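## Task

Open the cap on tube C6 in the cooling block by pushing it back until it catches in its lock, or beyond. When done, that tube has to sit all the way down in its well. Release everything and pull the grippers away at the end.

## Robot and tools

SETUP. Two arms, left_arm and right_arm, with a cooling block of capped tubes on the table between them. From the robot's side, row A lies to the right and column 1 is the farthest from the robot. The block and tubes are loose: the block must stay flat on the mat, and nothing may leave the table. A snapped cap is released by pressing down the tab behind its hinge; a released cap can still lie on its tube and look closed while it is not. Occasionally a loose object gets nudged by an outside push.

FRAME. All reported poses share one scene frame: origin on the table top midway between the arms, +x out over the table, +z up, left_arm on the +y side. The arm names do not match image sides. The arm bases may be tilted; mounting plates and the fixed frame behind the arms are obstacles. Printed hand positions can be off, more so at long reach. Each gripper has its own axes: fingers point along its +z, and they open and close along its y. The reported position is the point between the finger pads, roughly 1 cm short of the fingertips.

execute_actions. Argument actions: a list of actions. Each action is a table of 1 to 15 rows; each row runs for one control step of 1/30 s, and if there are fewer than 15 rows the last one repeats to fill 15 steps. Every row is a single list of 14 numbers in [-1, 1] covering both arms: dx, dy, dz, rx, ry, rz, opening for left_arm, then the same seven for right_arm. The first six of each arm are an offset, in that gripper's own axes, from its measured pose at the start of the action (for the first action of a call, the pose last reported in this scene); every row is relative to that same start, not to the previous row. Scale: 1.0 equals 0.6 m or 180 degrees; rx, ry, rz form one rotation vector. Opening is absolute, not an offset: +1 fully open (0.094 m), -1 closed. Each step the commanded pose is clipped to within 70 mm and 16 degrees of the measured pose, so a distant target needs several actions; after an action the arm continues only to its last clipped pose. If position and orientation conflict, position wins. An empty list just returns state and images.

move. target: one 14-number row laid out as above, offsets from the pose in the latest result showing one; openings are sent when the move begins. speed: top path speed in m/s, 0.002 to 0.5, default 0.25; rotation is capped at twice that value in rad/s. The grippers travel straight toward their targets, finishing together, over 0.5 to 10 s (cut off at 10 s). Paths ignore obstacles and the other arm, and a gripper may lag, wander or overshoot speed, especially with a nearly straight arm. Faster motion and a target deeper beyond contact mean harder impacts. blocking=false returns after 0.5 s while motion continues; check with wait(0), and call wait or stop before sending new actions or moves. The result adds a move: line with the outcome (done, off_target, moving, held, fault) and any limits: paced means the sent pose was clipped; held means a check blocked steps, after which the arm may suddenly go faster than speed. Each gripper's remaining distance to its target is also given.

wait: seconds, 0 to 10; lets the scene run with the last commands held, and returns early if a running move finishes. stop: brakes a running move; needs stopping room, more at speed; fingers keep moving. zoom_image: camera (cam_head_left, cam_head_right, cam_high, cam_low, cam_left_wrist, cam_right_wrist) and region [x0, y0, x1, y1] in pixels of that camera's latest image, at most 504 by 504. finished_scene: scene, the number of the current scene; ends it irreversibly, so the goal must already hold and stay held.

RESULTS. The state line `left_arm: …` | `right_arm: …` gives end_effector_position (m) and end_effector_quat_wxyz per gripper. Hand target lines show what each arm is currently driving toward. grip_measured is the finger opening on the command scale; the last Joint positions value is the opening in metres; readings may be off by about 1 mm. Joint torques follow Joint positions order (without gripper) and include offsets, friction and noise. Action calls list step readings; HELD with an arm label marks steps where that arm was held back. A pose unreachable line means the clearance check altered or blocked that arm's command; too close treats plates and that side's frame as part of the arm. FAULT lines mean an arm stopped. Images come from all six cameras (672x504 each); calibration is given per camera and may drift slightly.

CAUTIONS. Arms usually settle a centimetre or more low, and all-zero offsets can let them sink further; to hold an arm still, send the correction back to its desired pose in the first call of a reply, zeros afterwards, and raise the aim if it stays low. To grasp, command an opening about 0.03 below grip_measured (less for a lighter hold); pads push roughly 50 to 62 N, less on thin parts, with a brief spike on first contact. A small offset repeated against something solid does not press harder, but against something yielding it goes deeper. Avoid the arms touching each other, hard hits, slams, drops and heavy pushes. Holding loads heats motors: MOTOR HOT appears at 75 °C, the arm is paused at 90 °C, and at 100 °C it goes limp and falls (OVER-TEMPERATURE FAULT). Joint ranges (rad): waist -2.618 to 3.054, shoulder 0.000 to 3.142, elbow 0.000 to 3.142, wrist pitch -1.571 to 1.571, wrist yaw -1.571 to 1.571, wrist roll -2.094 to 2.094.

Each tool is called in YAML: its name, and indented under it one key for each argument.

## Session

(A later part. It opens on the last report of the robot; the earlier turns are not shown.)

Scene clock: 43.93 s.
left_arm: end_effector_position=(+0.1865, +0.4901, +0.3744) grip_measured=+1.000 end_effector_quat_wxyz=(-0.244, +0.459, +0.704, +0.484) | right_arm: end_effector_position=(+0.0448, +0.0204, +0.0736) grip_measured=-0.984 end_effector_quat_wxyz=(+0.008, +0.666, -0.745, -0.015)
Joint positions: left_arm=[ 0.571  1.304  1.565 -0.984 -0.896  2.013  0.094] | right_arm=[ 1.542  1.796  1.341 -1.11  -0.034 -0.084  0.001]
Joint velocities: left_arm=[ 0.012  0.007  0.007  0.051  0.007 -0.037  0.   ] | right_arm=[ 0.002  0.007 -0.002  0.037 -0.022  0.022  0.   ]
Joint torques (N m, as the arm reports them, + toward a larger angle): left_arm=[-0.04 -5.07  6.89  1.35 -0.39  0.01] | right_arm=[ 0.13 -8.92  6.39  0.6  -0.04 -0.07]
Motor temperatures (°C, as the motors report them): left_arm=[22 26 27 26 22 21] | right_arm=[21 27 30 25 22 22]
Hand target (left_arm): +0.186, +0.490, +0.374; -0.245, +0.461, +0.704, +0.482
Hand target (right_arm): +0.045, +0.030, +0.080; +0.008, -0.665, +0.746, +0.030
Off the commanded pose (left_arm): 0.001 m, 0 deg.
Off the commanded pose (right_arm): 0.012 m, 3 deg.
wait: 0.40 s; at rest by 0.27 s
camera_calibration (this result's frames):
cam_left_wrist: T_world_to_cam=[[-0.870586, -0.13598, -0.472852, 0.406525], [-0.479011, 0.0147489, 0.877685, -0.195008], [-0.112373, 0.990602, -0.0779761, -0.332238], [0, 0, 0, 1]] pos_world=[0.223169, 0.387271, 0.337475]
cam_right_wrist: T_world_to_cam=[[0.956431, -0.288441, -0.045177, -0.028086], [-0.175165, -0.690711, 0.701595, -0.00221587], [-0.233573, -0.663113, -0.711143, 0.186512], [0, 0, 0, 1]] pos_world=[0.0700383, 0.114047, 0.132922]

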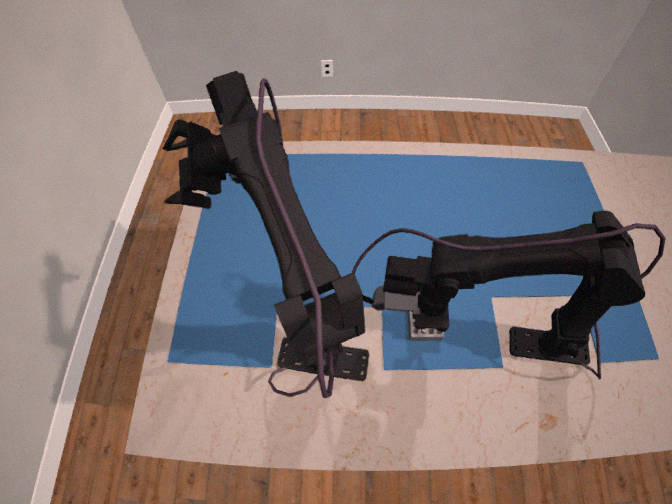

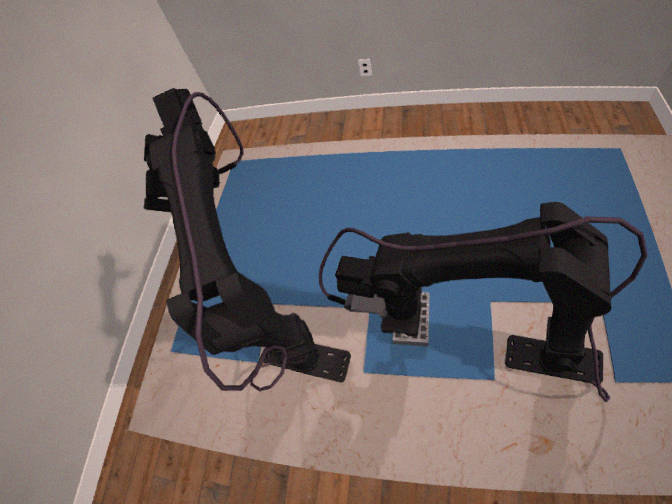

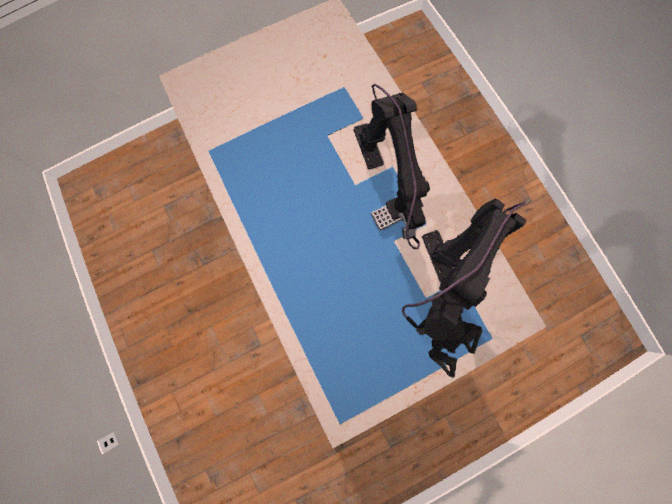

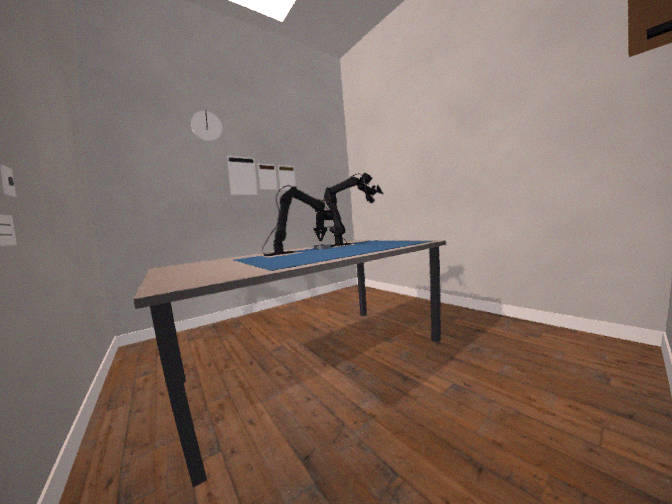

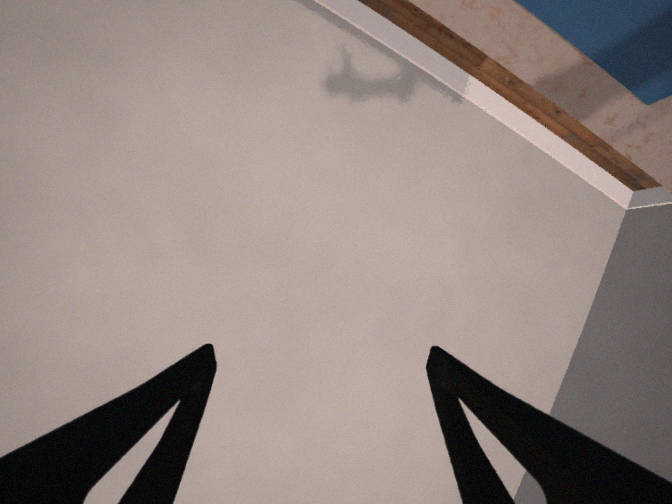

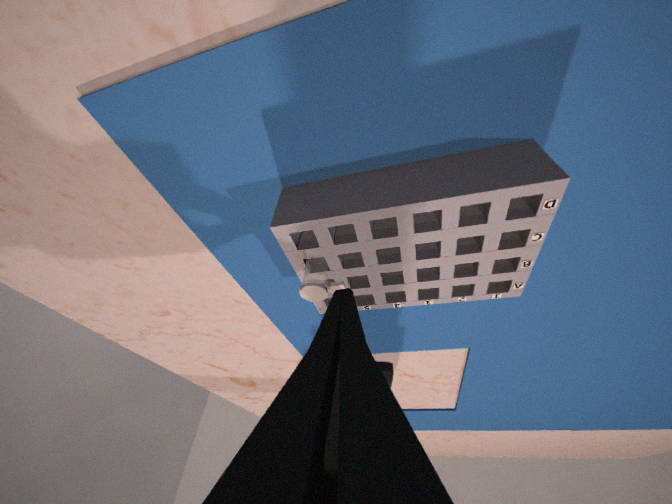

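execute_actions:
  actions:
    - [[0,0,0,0,0,0,1.0,-0.00987,-0.0038,-0.00969,0.0008,-0.00925,0.0016,-1.0],[0,0,0,0,0,0,1.0,-0.00964,-0.00707,-0.0098,0.00081,-0.00931,0.00351,-1.0],[0,0,0,0,0,0,1.0,-0.00964,-0.00707,-0.0098,0.00081,-0.00931,0.00351,-1.0],[0,0,0,0,0,0,1.0,-0.00964,-0.00707,-0.0098,0.00081,-0.00931,0.00351,-1.0],[0,0,0,0,0,0,1.0,-0.00964,-0.00707,-0.0098,0.00081,-0.00931,0.00351,-1.0],[0,0,0,0,0,0,1.0,-0.00893,-0.00717,-0.00517,0.00057,-0.00646,0.00361,-1.0],[0,0,0,0,0,0,1.0,-0.00846,-0.00723,-0.00209,0.00041,-0.00456,0.00367,-1.0],[0,0,0,0,0,0,1.0,-0.00822,-0.00727,-0.00054,0.00033,-0.00361,0.00371,-1.0],[0,0,0,0,0,0,1.0,-0.00799,-0.0073,0.001,0.00024,-0.00266,0.00374,-1.0],[0,0,0,0,0,0,1.0,-0.00783,-0.00732,0.00203,0.00019,-0.00203,0.00376,-1.0],[0,0,0,0,0,0,1.0,-0.00767,-0.00734,0.00306,0.00013,-0.00139,0.00378,-1.0],[0,0,0,0,0,0,1.0,-0.00752,-0.00736,0.00408,0.00008,-0.00076,0.0038,-1.0],[0,0,0,0,0,0,1.0,-0.00736,-0.00739,0.00511,0.00003,-0.00013,0.00382,-1.0]]

execute_actions:
  actions: []

Scene clock: 50.90 s.
left_arm: end_effector_position=(+0.1870, +0.4903, +0.3750) grip_measured=+1.000 end_effector_quat_wxyz=(-0.243, +0.458, +0.704, +0.485) | right_arm: end_effector_position=(+0.0463, +0.0195, +0.0682) grip_measured=-0.984 end_effector_quat_wxyz=(+0.015, +0.664, -0.747, -0.010)
Joint positions: left_arm=[ 0.571  1.304  1.565 -0.979 -0.896  2.013  0.094] | right_arm=[ 1.537  1.814  1.341 -1.109 -0.034 -0.083  0.001]
Joint velocities: left_arm=[ 0.007 -0.012  0.007 -0.022 -0.081  0.007  0.   ] | right_arm=[-0.017  0.056 -0.012 -0.022  0.022 -0.007 -0.001]
Joint torques (N m, as the arm reports them, + toward a larger angle): left_arm=[-0.04 -5.08  6.9   1.33 -0.38  0.  ] | right_arm=[-0.58 -8.41  6.31  0.39 -0.01 -0.03]
Motor temperatures (°C, as the motors report them): left_arm=[22 26 27 26 22 21] | right_arm=[21 27 29 25 22 22]
Hand target (left_arm): +0.187, +0.490, +0.374; -0.244, +0.459, +0.704, +0.484
Hand target (right_arm): +0.050, +0.024, +0.070; -0.008, -0.662, +0.749, +0.015
Off the commanded pose (left_arm): 0.001 m, 0 deg.
Off the commanded pose (right_arm): 0.006 m, 1 deg.
Step readings (end_effector_position):
0: left_arm (+0.1865, +0.4901, +0.3744) | right_arm (+0.0448, +0.0206, +0.0736)
1: left_arm (+0.1865, +0.4901, +0.3744) | right_arm (+0.0448, +0.0206, +0.0736)
2: left_arm (+0.1866, +0.4902, +0.3745) | right_arm (+0.0450, +0.0206, +0.0736)
4: left_arm (+0.1868, +0.4902, +0.3748) | right_arm (+0.0456, +0.0205, +0.0736)
8: left_arm (+0.1869, +0.4903, +0.3749) | right_arm (+0.0464, +0.0203, +0.0736)
15: end_effector_position above
camera_calibration (this result's frames):
cam_left_wrist: T_world_to_cam=[[-0.86861, -0.135076, -0.47673, 0.407928], [-0.482661, 0.01308, 0.875709, -0.193079], [-0.112052, 0.990749, -0.0765573, -0.333024], [0, 0, 0, 1]] pos_world=[0.223822, 0.387569, 0.338057]
cam_right_wrist: T_world_to_cam=[[0.954616, -0.29464, -0.0435335, -0.0299035], [-0.17674, -0.678043, 0.713457, 0.000191588], [-0.23973, -0.673384, -0.699345, 0.1821], [0, 0, 0, 1]] pos_world=[0.0722351, 0.113942, 0.125912]

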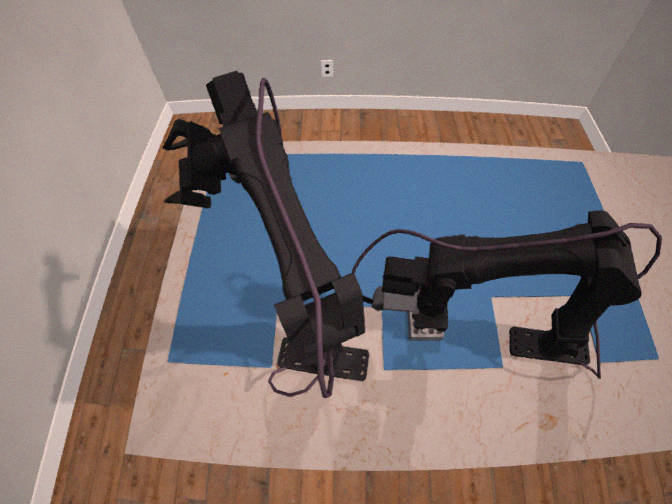

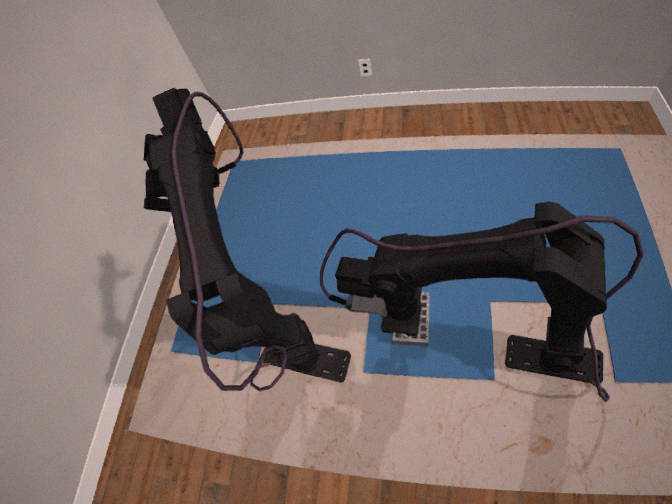

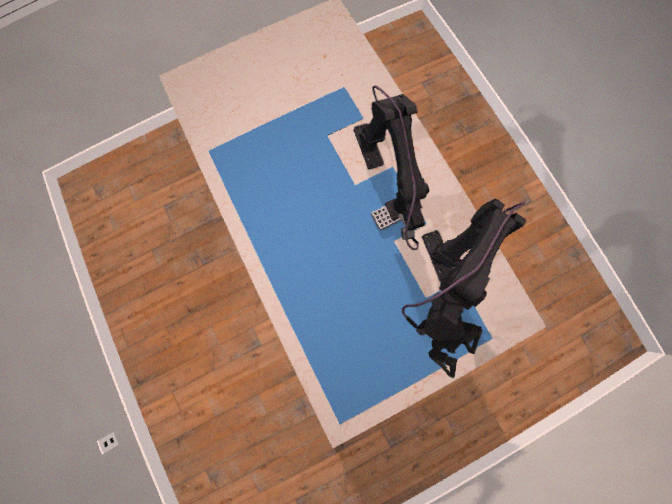

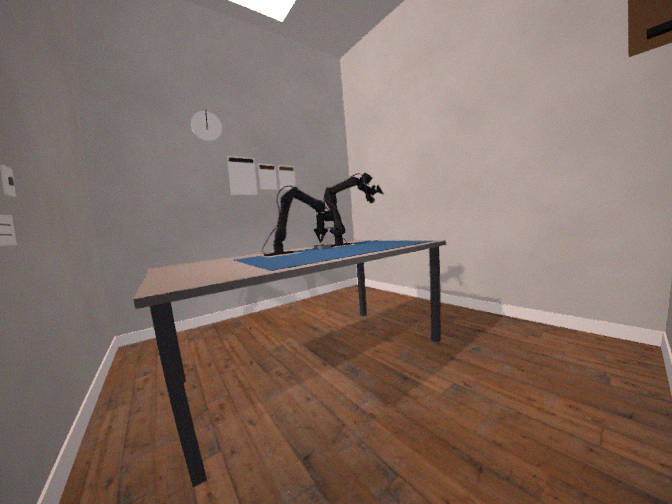

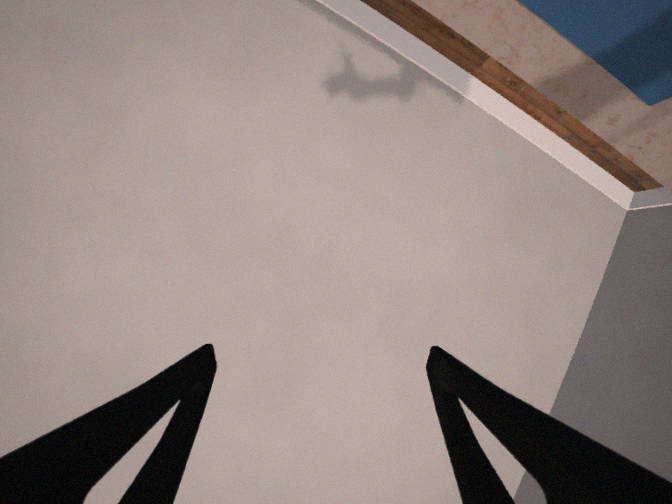

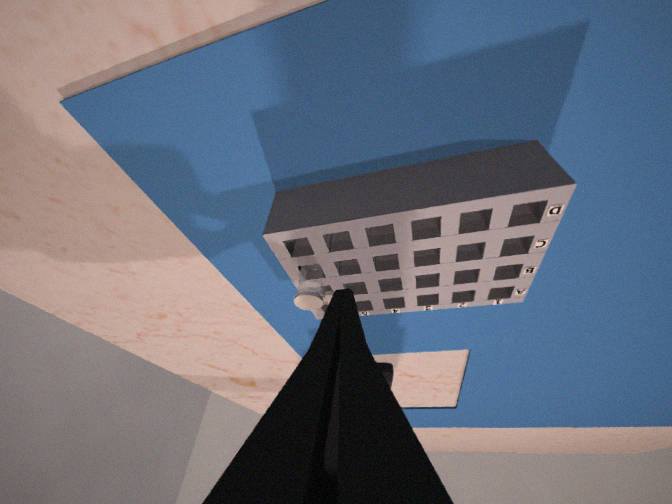

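Scene clock: 50.90 s.
left_arm: end_effector_position=(+0.1870, +0.4903, +0.3750) grip_measured=+1.000 end_effector_quat_wxyz=(-0.243, +0.458, +0.704, +0.485) | right_arm: end_effector_position=(+0.0463, +0.0195, +0.0682) grip_measured=-0.984 end_effector_quat_wxyz=(+0.015, +0.664, -0.747, -0.010)
Joint positions: left_arm=[ 0.571  1.304  1.565 -0.979 -0.896  2.013  0.094] | right_arm=[ 1.537  1.814  1.341 -1.109 -0.034 -0.083  0.001]
Joint velocities: left_arm=[ 0.007 -0.012  0.007 -0.022 -0.081  0.007  0.   ] | right_arm=[-0.017  0.056 -0.012 -0.022  0.022 -0.007 -0.001]
Joint torques (N m, as the arm reports them, + toward a larger angle): left_arm=[-0.04 -5.08  6.9   1.33 -0.38  0.  ] | right_arm=[-0.58 -8.41  6.31  0.39 -0.01 -0.03]
Motor temperatures (°C, as the motors report them): left_arm=[22 26 27 26 22 21] | right_arm=[21 27 29 25 22 22]
Hand target (left_arm): +0.187, +0.490, +0.374; -0.244, +0.459, +0.704, +0.484
Hand target (right_arm): +0.050, +0.024, +0.070; -0.008, -0.662, +0.749, +0.015
Off the commanded pose (left_arm): 0.001 m, 0 deg.
Off the commanded pose (right_arm): 0.006 m, 1 deg.
camera_calibration (this result's frames):
cam_left_wrist: T_world_to_cam=[[-0.86861, -0.135076, -0.47673, 0.407928], [-0.482661, 0.01308, 0.875709, -0.193079], [-0.112052, 0.990749, -0.0765573, -0.333024], [0, 0, 0, 1]] pos_world=[0.223822, 0.387569, 0.338057]
cam_right_wrist: T_world_to_cam=[[0.954616, -0.29464, -0.0435335, -0.0299035], [-0.17674, -0.678043, 0.713457, 0.000191588], [-0.23973, -0.673384, -0.699345, 0.1821], [0, 0, 0, 1]] pos_world=[0.0722351, 0.113942, 0.125912]

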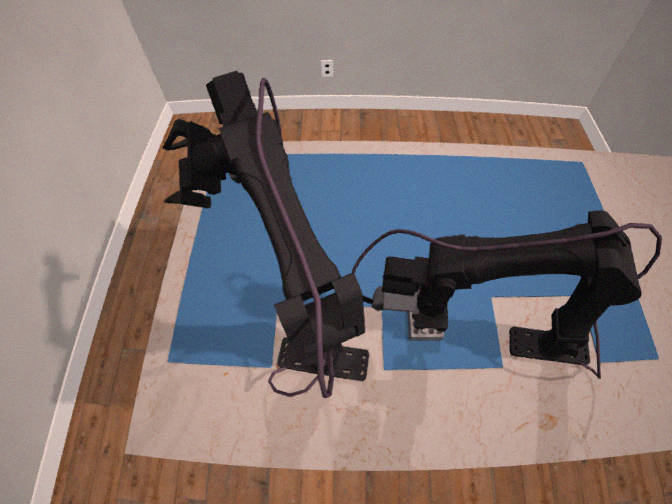

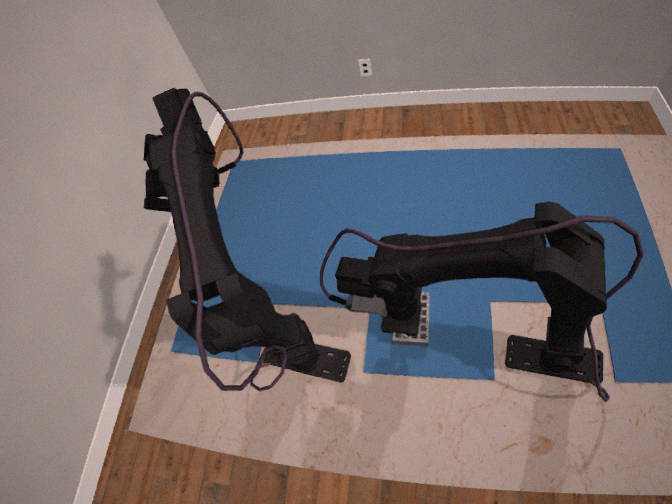

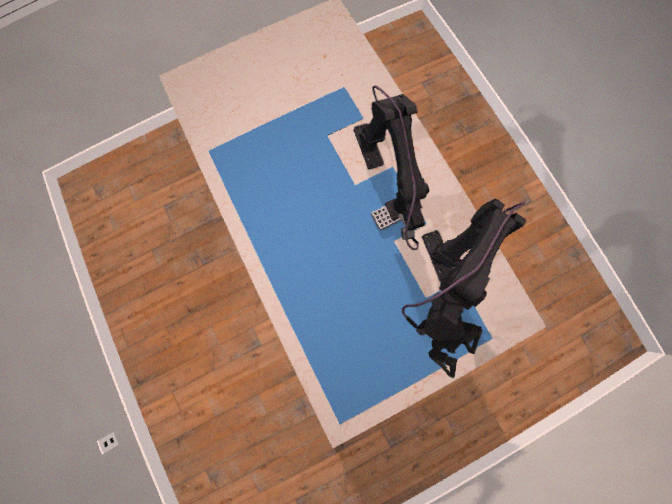

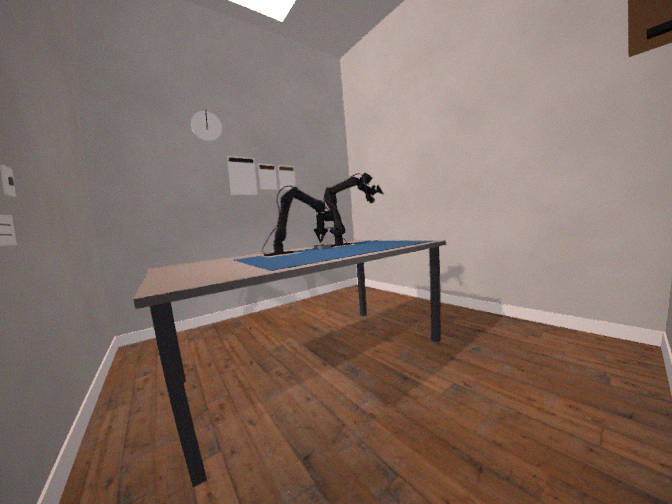

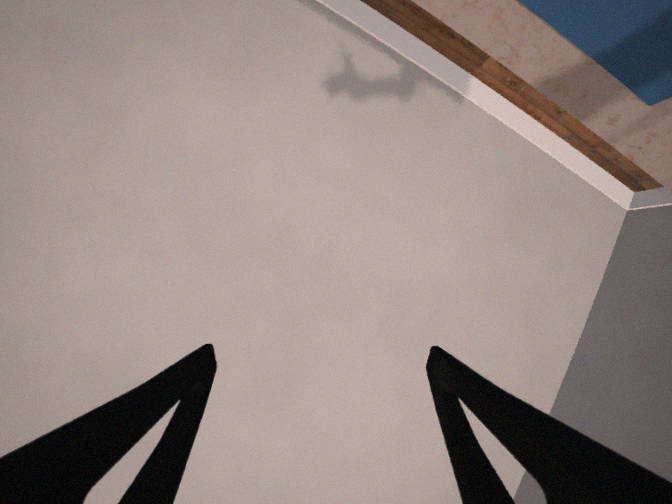

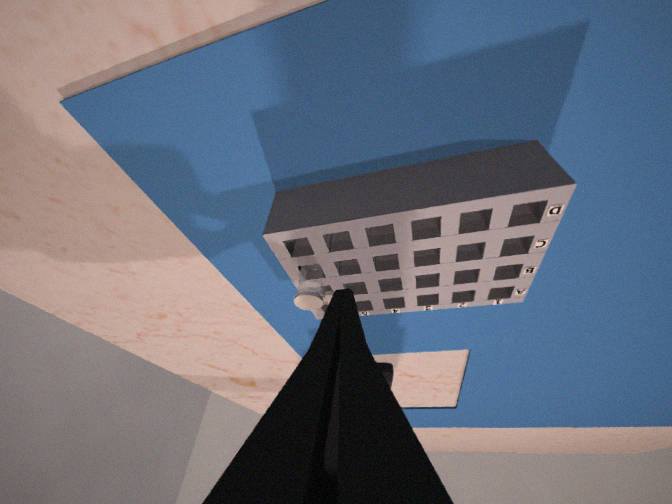

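execute_actions:
  actions: []

Scene clock: 54.00 s.
left_arm: end_effector_position=(+0.1870, +0.4903, +0.3750) grip_measured=+1.000 end_effector_quat_wxyz=(-0.243, +0.458, +0.704, +0.485) | right_arm: end_effector_position=(+0.0464, +0.0194, +0.0678) grip_measured=-0.984 end_effector_quat_wxyz=(+0.015, +0.664, -0.748, -0.010)
Joint positions: left_arm=[ 0.571  1.304  1.565 -0.979 -0.896  2.013  0.094] | right_arm=[ 1.536  1.815  1.341 -1.109 -0.034 -0.083  0.001]
Joint velocities: left_arm=[-0.002 -0.002 -0.002 -0.051 -0.066  0.051  0.   ] | right_arm=[-0.012 -0.002 -0.007 -0.051 -0.066  0.037 -0.   ]
Joint torques (N m, as the arm reports them, + toward a larger angle): left_arm=[-0.05 -5.07  6.89  1.35 -0.38  0.  ] | right_arm=[-0.48 -8.24  6.33  0.42 -0.01 -0.03]
Motor temperatures (°C, as the motors report them): left_arm=[22 26 27 26 22 21] | right_arm=[21 27 29 25 22 22]
Hand target (left_arm): +0.186, +0.490, +0.374; -0.244, +0.460, +0.704, +0.484
Hand target (right_arm): +0.050, +0.024, +0.070; -0.008, -0.662, +0.749, +0.015
Off the commanded pose (left_arm): 0.001 m, 0 deg.
Off the commanded pose (right_arm): 0.006 m, 1 deg.
camera_calibration (this result's frames):
cam_left_wrist: T_world_to_cam=[[-0.86861, -0.135076, -0.47673, 0.407928], [-0.482661, 0.01308, 0.875709, -0.193079], [-0.112052, 0.990749, -0.0765573, -0.333024], [0, 0, 0, 1]] pos_world=[0.223822, 0.387569, 0.338057]
cam_right_wrist: T_world_to_cam=[[0.954508, -0.295067, -0.0430041, -0.030145], [-0.177045, -0.676854, 0.714509, 0.000400973], [-0.239936, -0.674391, -0.698303, 0.181697], [0, 0, 0, 1]] pos_world=[0.0724402, 0.113911, 0.125296]

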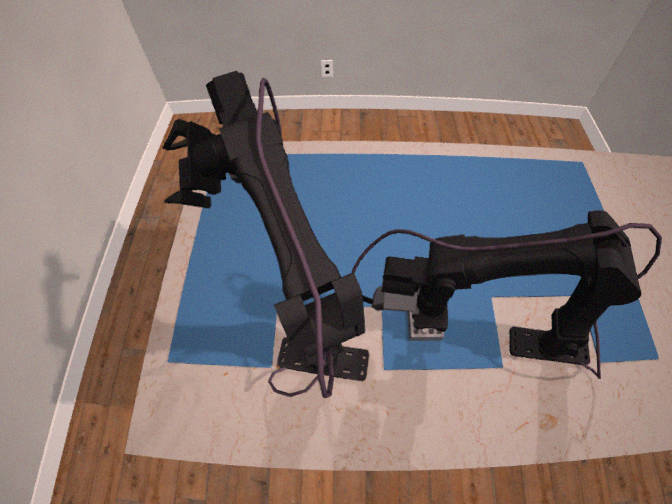

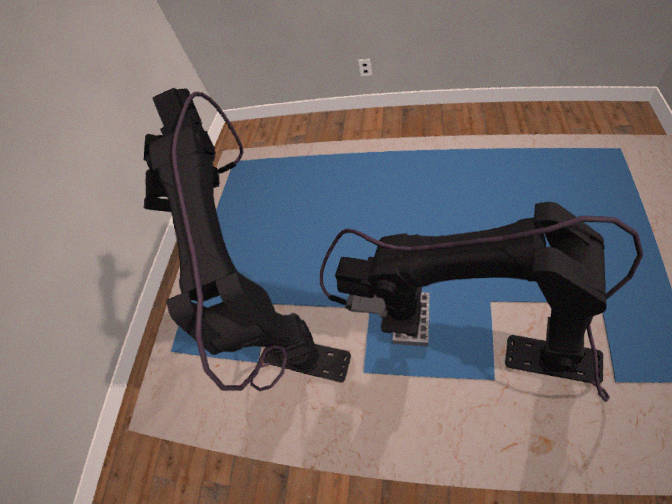

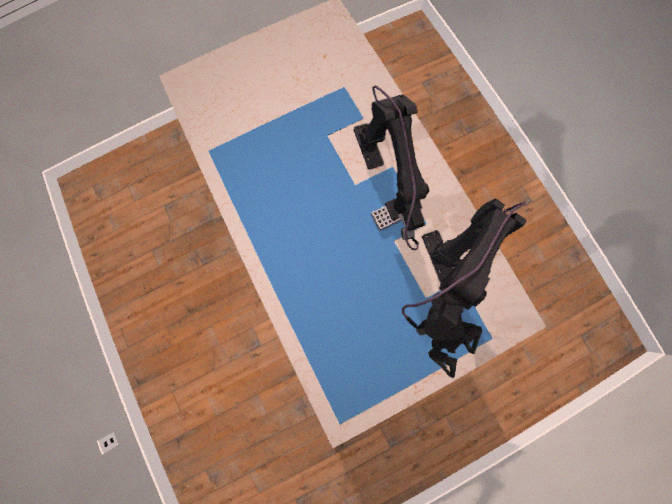

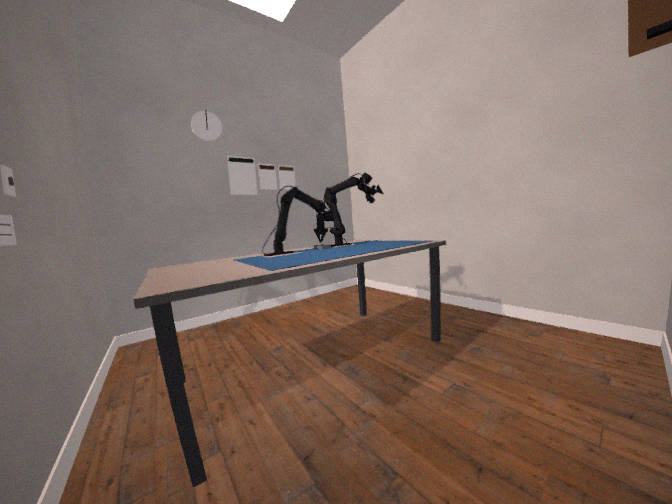

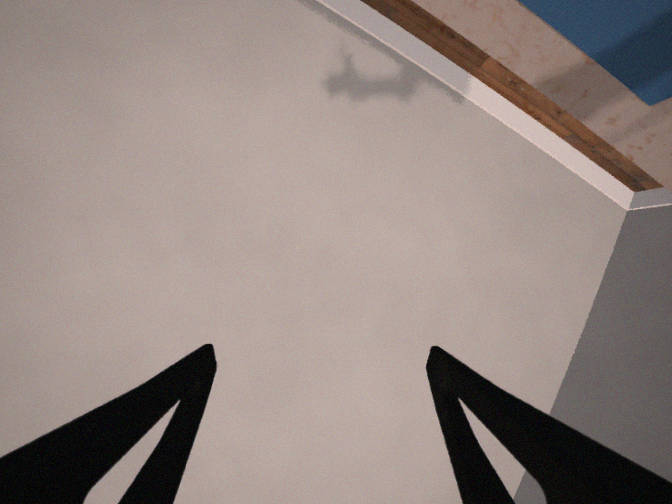

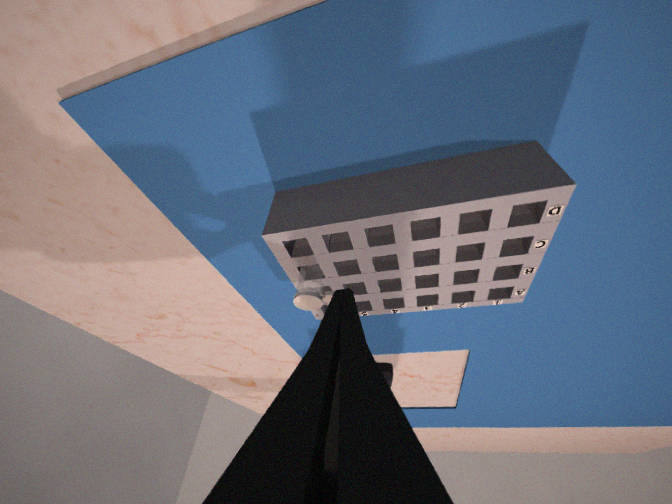

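zoom_image:
  camera: "cam_right_wrist"
  region: [280, 255, 370, 325]

Region (280, 255, 370, 325) of cam_right_wrist's 672x504 image, scaled by 5.600, with more detail than that image has.

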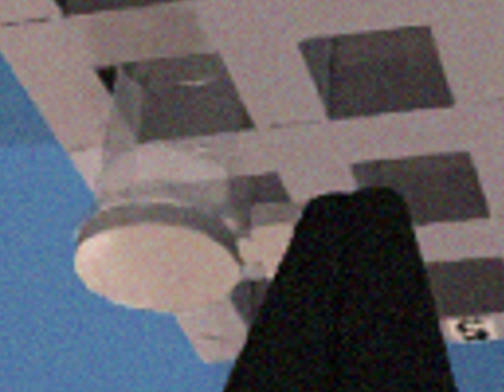

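execute_actions:
  actions:
    - [[0,0,0,0,0,0,1,0.0024,0.0010,0.0092,-0.0004,0.0039,-0.0005,-1],[0,0,0,0,0,0,1,0.0024,0.0010,0.0092,-0.0004,0.0039,-0.0005,-1],[0,0,0,0,0,0,1,0.0028,0.0010,0.0118,-0.0005,0.0055,-0.0005,-1],[0,0,0,0,0,0,1,0.0032,0.0009,0.0144,-0.0006,0.0070,-0.0004,-1],[0,0,0,0,0,0,1,0.0032,0.0009,0.0144,-0.0006,0.0070,-0.0004,-1],[0,0,0,0,0,0,1,0.0036,0.0009,0.0170,-0.0008,0.0086,-0.0004,-1],[0,0,0,0,0,0,1,0.0040,0.0008,0.0195,-0.0009,0.0102,-0.0003,-1],[0,0,0,0,0,0,1,0.0040,0.0008,0.0195,-0.0009,0.0102,-0.0003,-1],[0,0,0,0,0,0,1,0.0043,0.0008,0.0221,-0.0010,0.0118,-0.0003,-1],[0,0,0,0,0,0,1,0.0047,0.0007,0.0247,-0.0012,0.0134,-0.0002,-1],[0,0,0,0,0,0,1,0.0047,0.0007,0.0247,-0.0012,0.0134,-0.0002,-1],[0,0,0,0,0,0,1,0.0051,0.0006,0.0272,-0.0013,0.0150,-0.0001,-1]]

zoom_image:
  camera: "cam_right_wrist"
  region: [270, 245, 380, 335]

Scene clock: 58.47 s.
left_arm: end_effector_position=(+0.1875, +0.4906, +0.3756) grip_measured=+1.000 end_effector_quat_wxyz=(-0.242, +0.457, +0.704, +0.487) | right_arm: end_effector_position=(+0.0468, +0.0189, +0.0657) grip_measured=-0.984 end_effector_quat_wxyz=(+0.017, +0.664, -0.748, -0.006)
Joint positions: left_arm=[ 0.571  1.304  1.565 -0.974 -0.896  2.013  0.094] | right_arm=[ 1.536  1.822  1.341 -1.109 -0.031 -0.083  0.001]
Joint velocities: left_arm=[-0.027 -0.022  0.007 -0.007  0.051 -0.051  0.   ] | right_arm=[ 0.007 -0.007 -0.002  0.007 -0.037  0.051 -0.001]
Joint torques (N m, as the arm reports them, + toward a larger angle): left_arm=[-0.04 -5.07  6.89  1.32 -0.38  0.  ] | right_arm=[ 0.11 -5.08  4.53  0.4  -0.04 -0.04]
Motor temperatures (°C, as the motors report them): left_arm=[22 26 27 26 22 21] | right_arm=[21 27 29 25 22 22]
Hand target (left_arm): +0.187, +0.490, +0.375; -0.243, +0.458, +0.704, +0.485
Hand target (right_arm): +0.045, +0.016, +0.052; -0.034, -0.664, +0.747, -0.005
Off the commanded pose (left_arm): 0.001 m, 0 deg.
Off the commanded pose (right_arm): 0.014 m, 2 deg.
Step readings (end_effector_position):
0: left_arm (+0.1870, +0.4903, +0.3750) | right_arm (+0.0464, +0.0194, +0.0678)
1: left_arm (+0.1870, +0.4903, +0.3751) | right_arm (+0.0464, +0.0194, +0.0678)
2: left_arm (+0.1871, +0.4904, +0.3752) | right_arm (+0.0464, +0.0194, +0.0678)
4: left_arm (+0.1873, +0.4905, +0.3754) | right_arm (+0.0464, +0.0193, +0.0674)
8: left_arm (+0.1874, +0.4905, +0.3755) | right_arm (+0.0467, +0.0191, +0.0666)
15: end_effector_position above
camera_calibration (this result's frames):
cam_left_wrist: T_world_to_cam=[[-0.866617, -0.134165, -0.480599, 0.409321], [-0.486303, 0.0114148, 0.873716, -0.191143], [-0.111736, 0.990893, -0.0751369, -0.333809], [0, 0, 0, 1]] pos_world=[0.224473, 0.387867, 0.338642]
cam_right_wrist: T_world_to_cam=[[0.954573, -0.295326, -0.0396727, -0.0309609], [-0.177907, -0.671657, 0.719185, 0.00131495], [-0.23904, -0.679456, -0.693686, 0.179765], [0, 0, 0, 1]] pos_world=[0.0727595, 0.113882, 0.122526]

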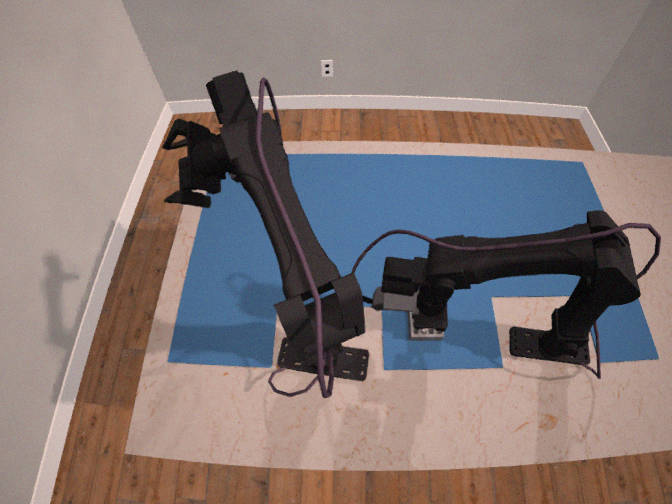

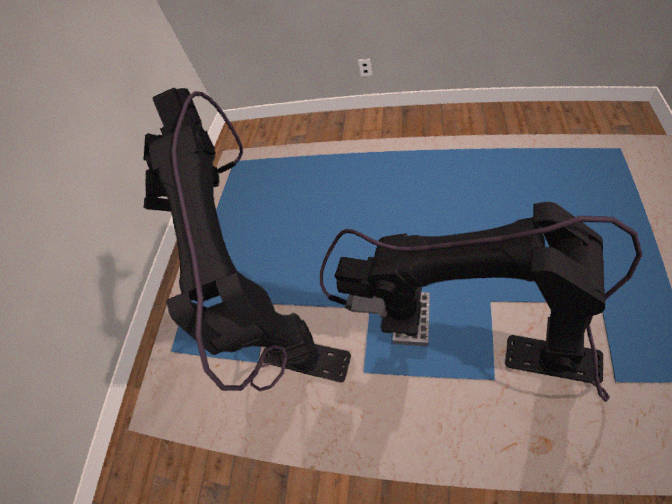

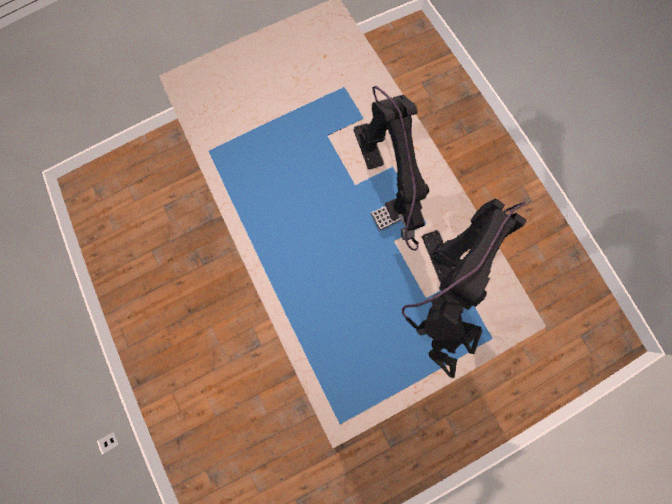

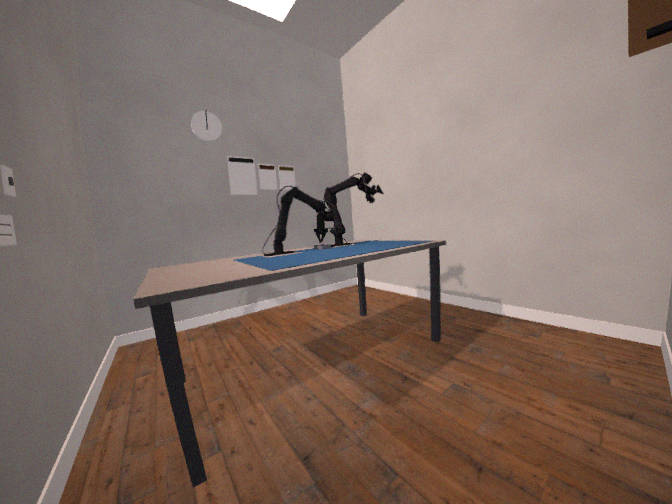

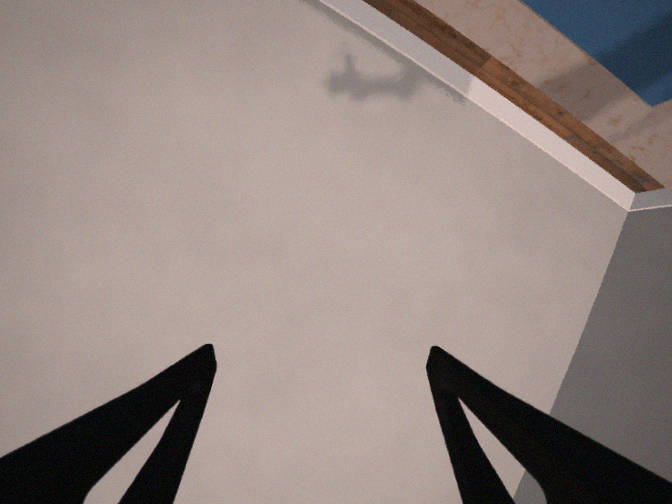

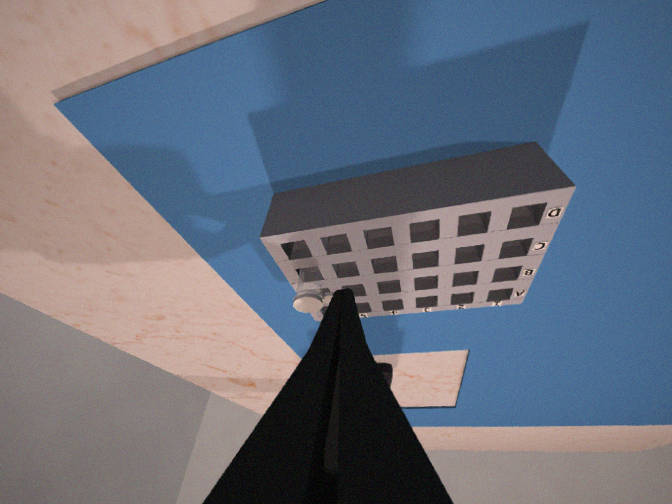

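Region (270, 245, 380, 335) of cam_right_wrist's 672x504 image, scaled by 4.582, with more detail than that image has; it fills the top 412 rows of this view, and the rest is white.

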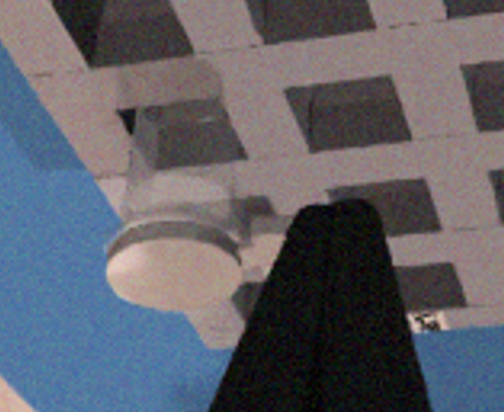

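execute_actions:
  actions:
    - [[0,0,0,0,0,0,1,0.0066,0.0032,0.0264,-0.0038,0.0144,-0.0002,-1],[0,0,0,0,0,0,1,0.0068,0.0032,0.0276,-0.0038,0.0152,-0.0002,-1],[0,0,0,0,0,0,1,0.0070,0.0031,0.0289,-0.0039,0.0160,-0.0001,-1],[0,0,0,0,0,0,1,0.0070,0.0031,0.0289,-0.0039,0.0160,-0.0001,-1],[0,0,0,0,0,0,1,0.0072,0.0031,0.0302,-0.0040,0.0168,-0.0001,-1],[0,0,0,0,0,0,1,0.0074,0.0031,0.0315,-0.0041,0.0175,-0.0001,-1],[0,0,0,0,0,0,1,0.0074,0.0031,0.0315,-0.0041,0.0175,-0.0001,-1],[0,0,0,0,0,0,1,0.0077,0.0030,0.0330,-0.0041,0.0185,0,-1],[0,0,0,0,0,0,1,0.0077,0.0030,0.0330,-0.0041,0.0185,0,-1],[0,0,0,0,0,0,1,0.0077,0.0030,0.0330,-0.0041,0.0185,0,-1],[0,0,0,0,0,0,1,0.0077,0.0030,0.0330,-0.0041,0.0185,0,-1],[0,0,0,0,0,0,1,0.0074,0.0031,0.0315,-0.0041,0.0175,-0.0001,-1],[0,0,0,0,0,0,1,0.0070,0.0031,0.0289,-0.0039,0.0160,-0.0001,-1],[0,0,0,0,0,0,1,0.0066,0.0032,0.0264,-0.0038,0.0144,-0.0002,-1]]

zoom_image:
  camera: "cam_right_wrist"
  region: [270, 245, 380, 335]

Scene clock: 61.90 s.
left_arm: end_effector_position=(+0.1880, +0.4908, +0.3763) grip_measured=+1.000 end_effector_quat_wxyz=(-0.241, +0.456, +0.704, +0.489) | right_arm: end_effector_position=(+0.0469, +0.0188, +0.0651) grip_measured=-0.984 end_effector_quat_wxyz=(+0.018, +0.664, -0.748, -0.006)
Joint positions: left_arm=[ 0.571  1.304  1.565 -0.97  -0.896  2.013  0.094] | right_arm=[ 1.536  1.824  1.341 -1.109 -0.031 -0.083  0.001]
Joint velocities: left_arm=[-0.017 -0.012 -0.002 -0.066 -0.066 -0.007  0.   ] | right_arm=[-0.012 -0.002 -0.022  0.081 -0.022  0.037 -0.   ]
Joint torques (N m, as the arm reports them, + toward a larger angle): left_arm=[-0.03 -5.09  6.89  1.38 -0.38  0.  ] | right_arm=[ 0.08 -5.19  4.21  0.41 -0.1  -0.05]
Motor temperatures (°C, as the motors report them): left_arm=[22 26 27 26 22 21] | right_arm=[21 27 29 25 22 22]
Hand target (left_arm): +0.188, +0.491, +0.376; -0.242, +0.457, +0.704, +0.487
Hand target (right_arm): +0.044, +0.014, +0.050; -0.038, -0.664, +0.747, -0.004
Off the commanded pose (left_arm): 0.001 m, 0 deg.
Off the commanded pose (right_arm): 0.016 m, 3 deg.
Step readings (end_effector_position):
0: left_arm (+0.1875, +0.4906, +0.3757) | right_arm (+0.0468, +0.0189, +0.0657)
1: left_arm (+0.1876, +0.4906, +0.3757) | right_arm (+0.0468, +0.0189, +0.0657)
2: left_arm (+0.1877, +0.4906, +0.3759) | right_arm (+0.0468, +0.0189, +0.0657)
4: left_arm (+0.1878, +0.4907, +0.3760) | right_arm (+0.0468, +0.0189, +0.0657)
8: left_arm (+0.1879, +0.4907, +0.3762) | right_arm (+0.0468, +0.0189, +0.0654)
15: end_effector_position above
camera_calibration (this result's frames):
cam_left_wrist: T_world_to_cam=[[-0.864608, -0.133246, -0.484457, 0.410706], [-0.489936, 0.00975344, 0.871704, -0.1892], [-0.111426, 0.991035, -0.0737149, -0.334593], [0, 0, 0, 1]] pos_world=[0.225122, 0.388164, 0.339231]
cam_right_wrist: T_world_to_cam=[[0.954575, -0.295395, -0.0391052, -0.0310975], [-0.177897, -0.670258, 0.720491, 0.00155564], [-0.23904, -0.680806, -0.692361, 0.179233], [0, 0, 0, 1]] pos_world=[0.0728053, 0.113879, 0.121757]

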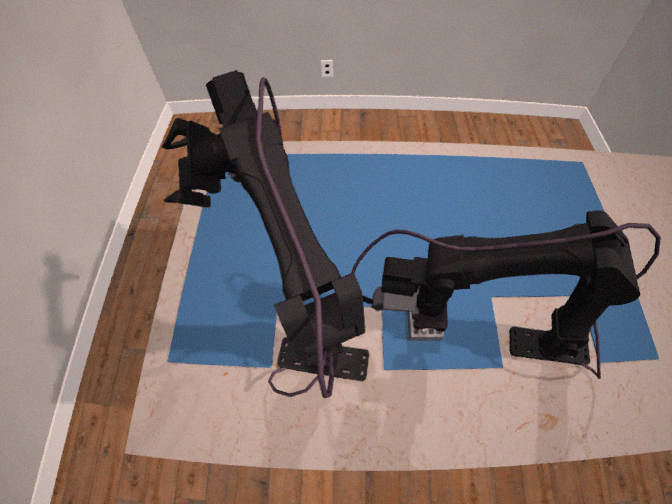

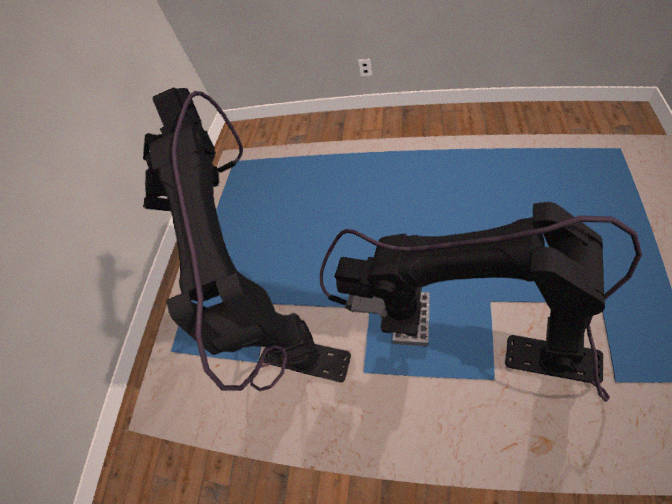

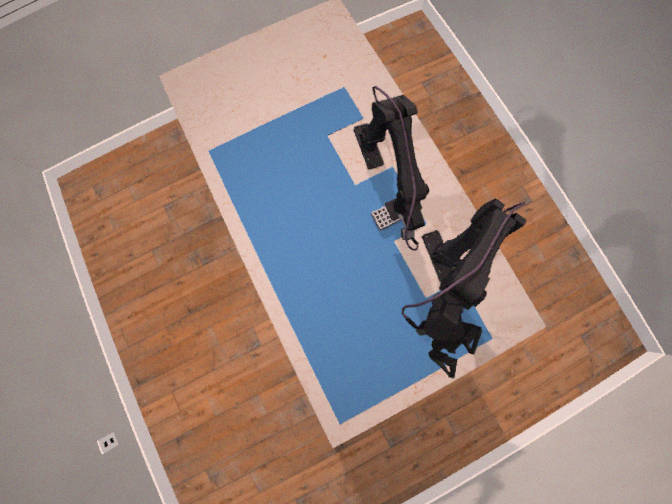

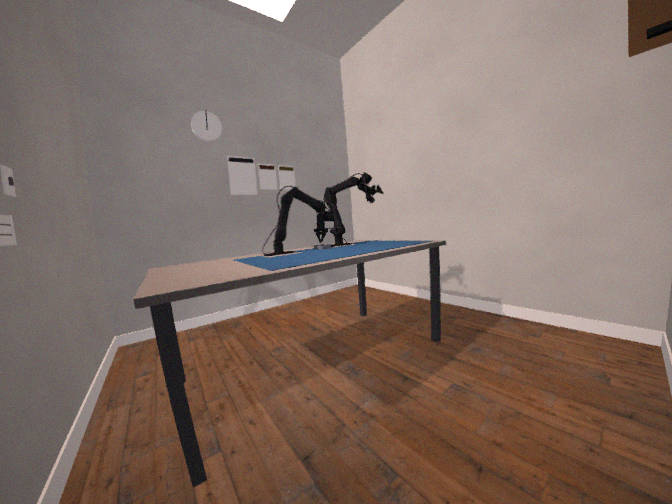

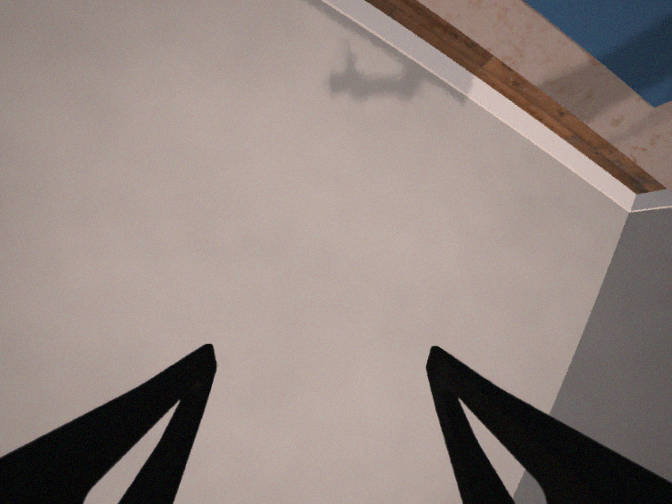

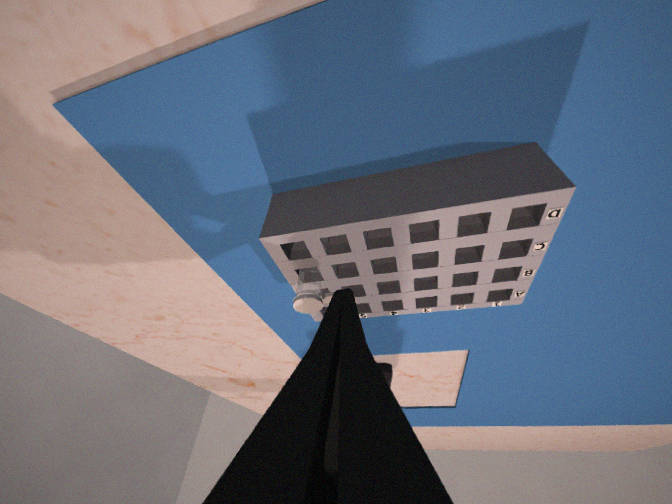

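Region (270, 245, 380, 335) of cam_right_wrist's 672x504 image, scaled by 4.582, with more detail than that image has; it fills the top 412 rows of this view, and the rest is white.

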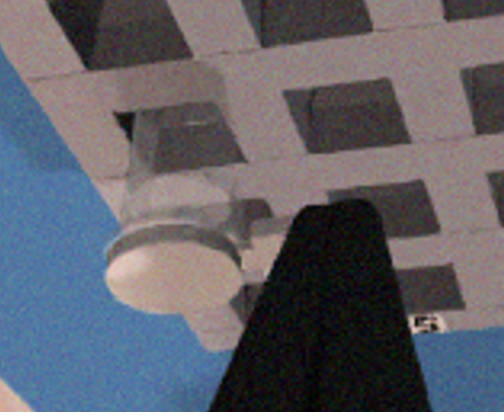

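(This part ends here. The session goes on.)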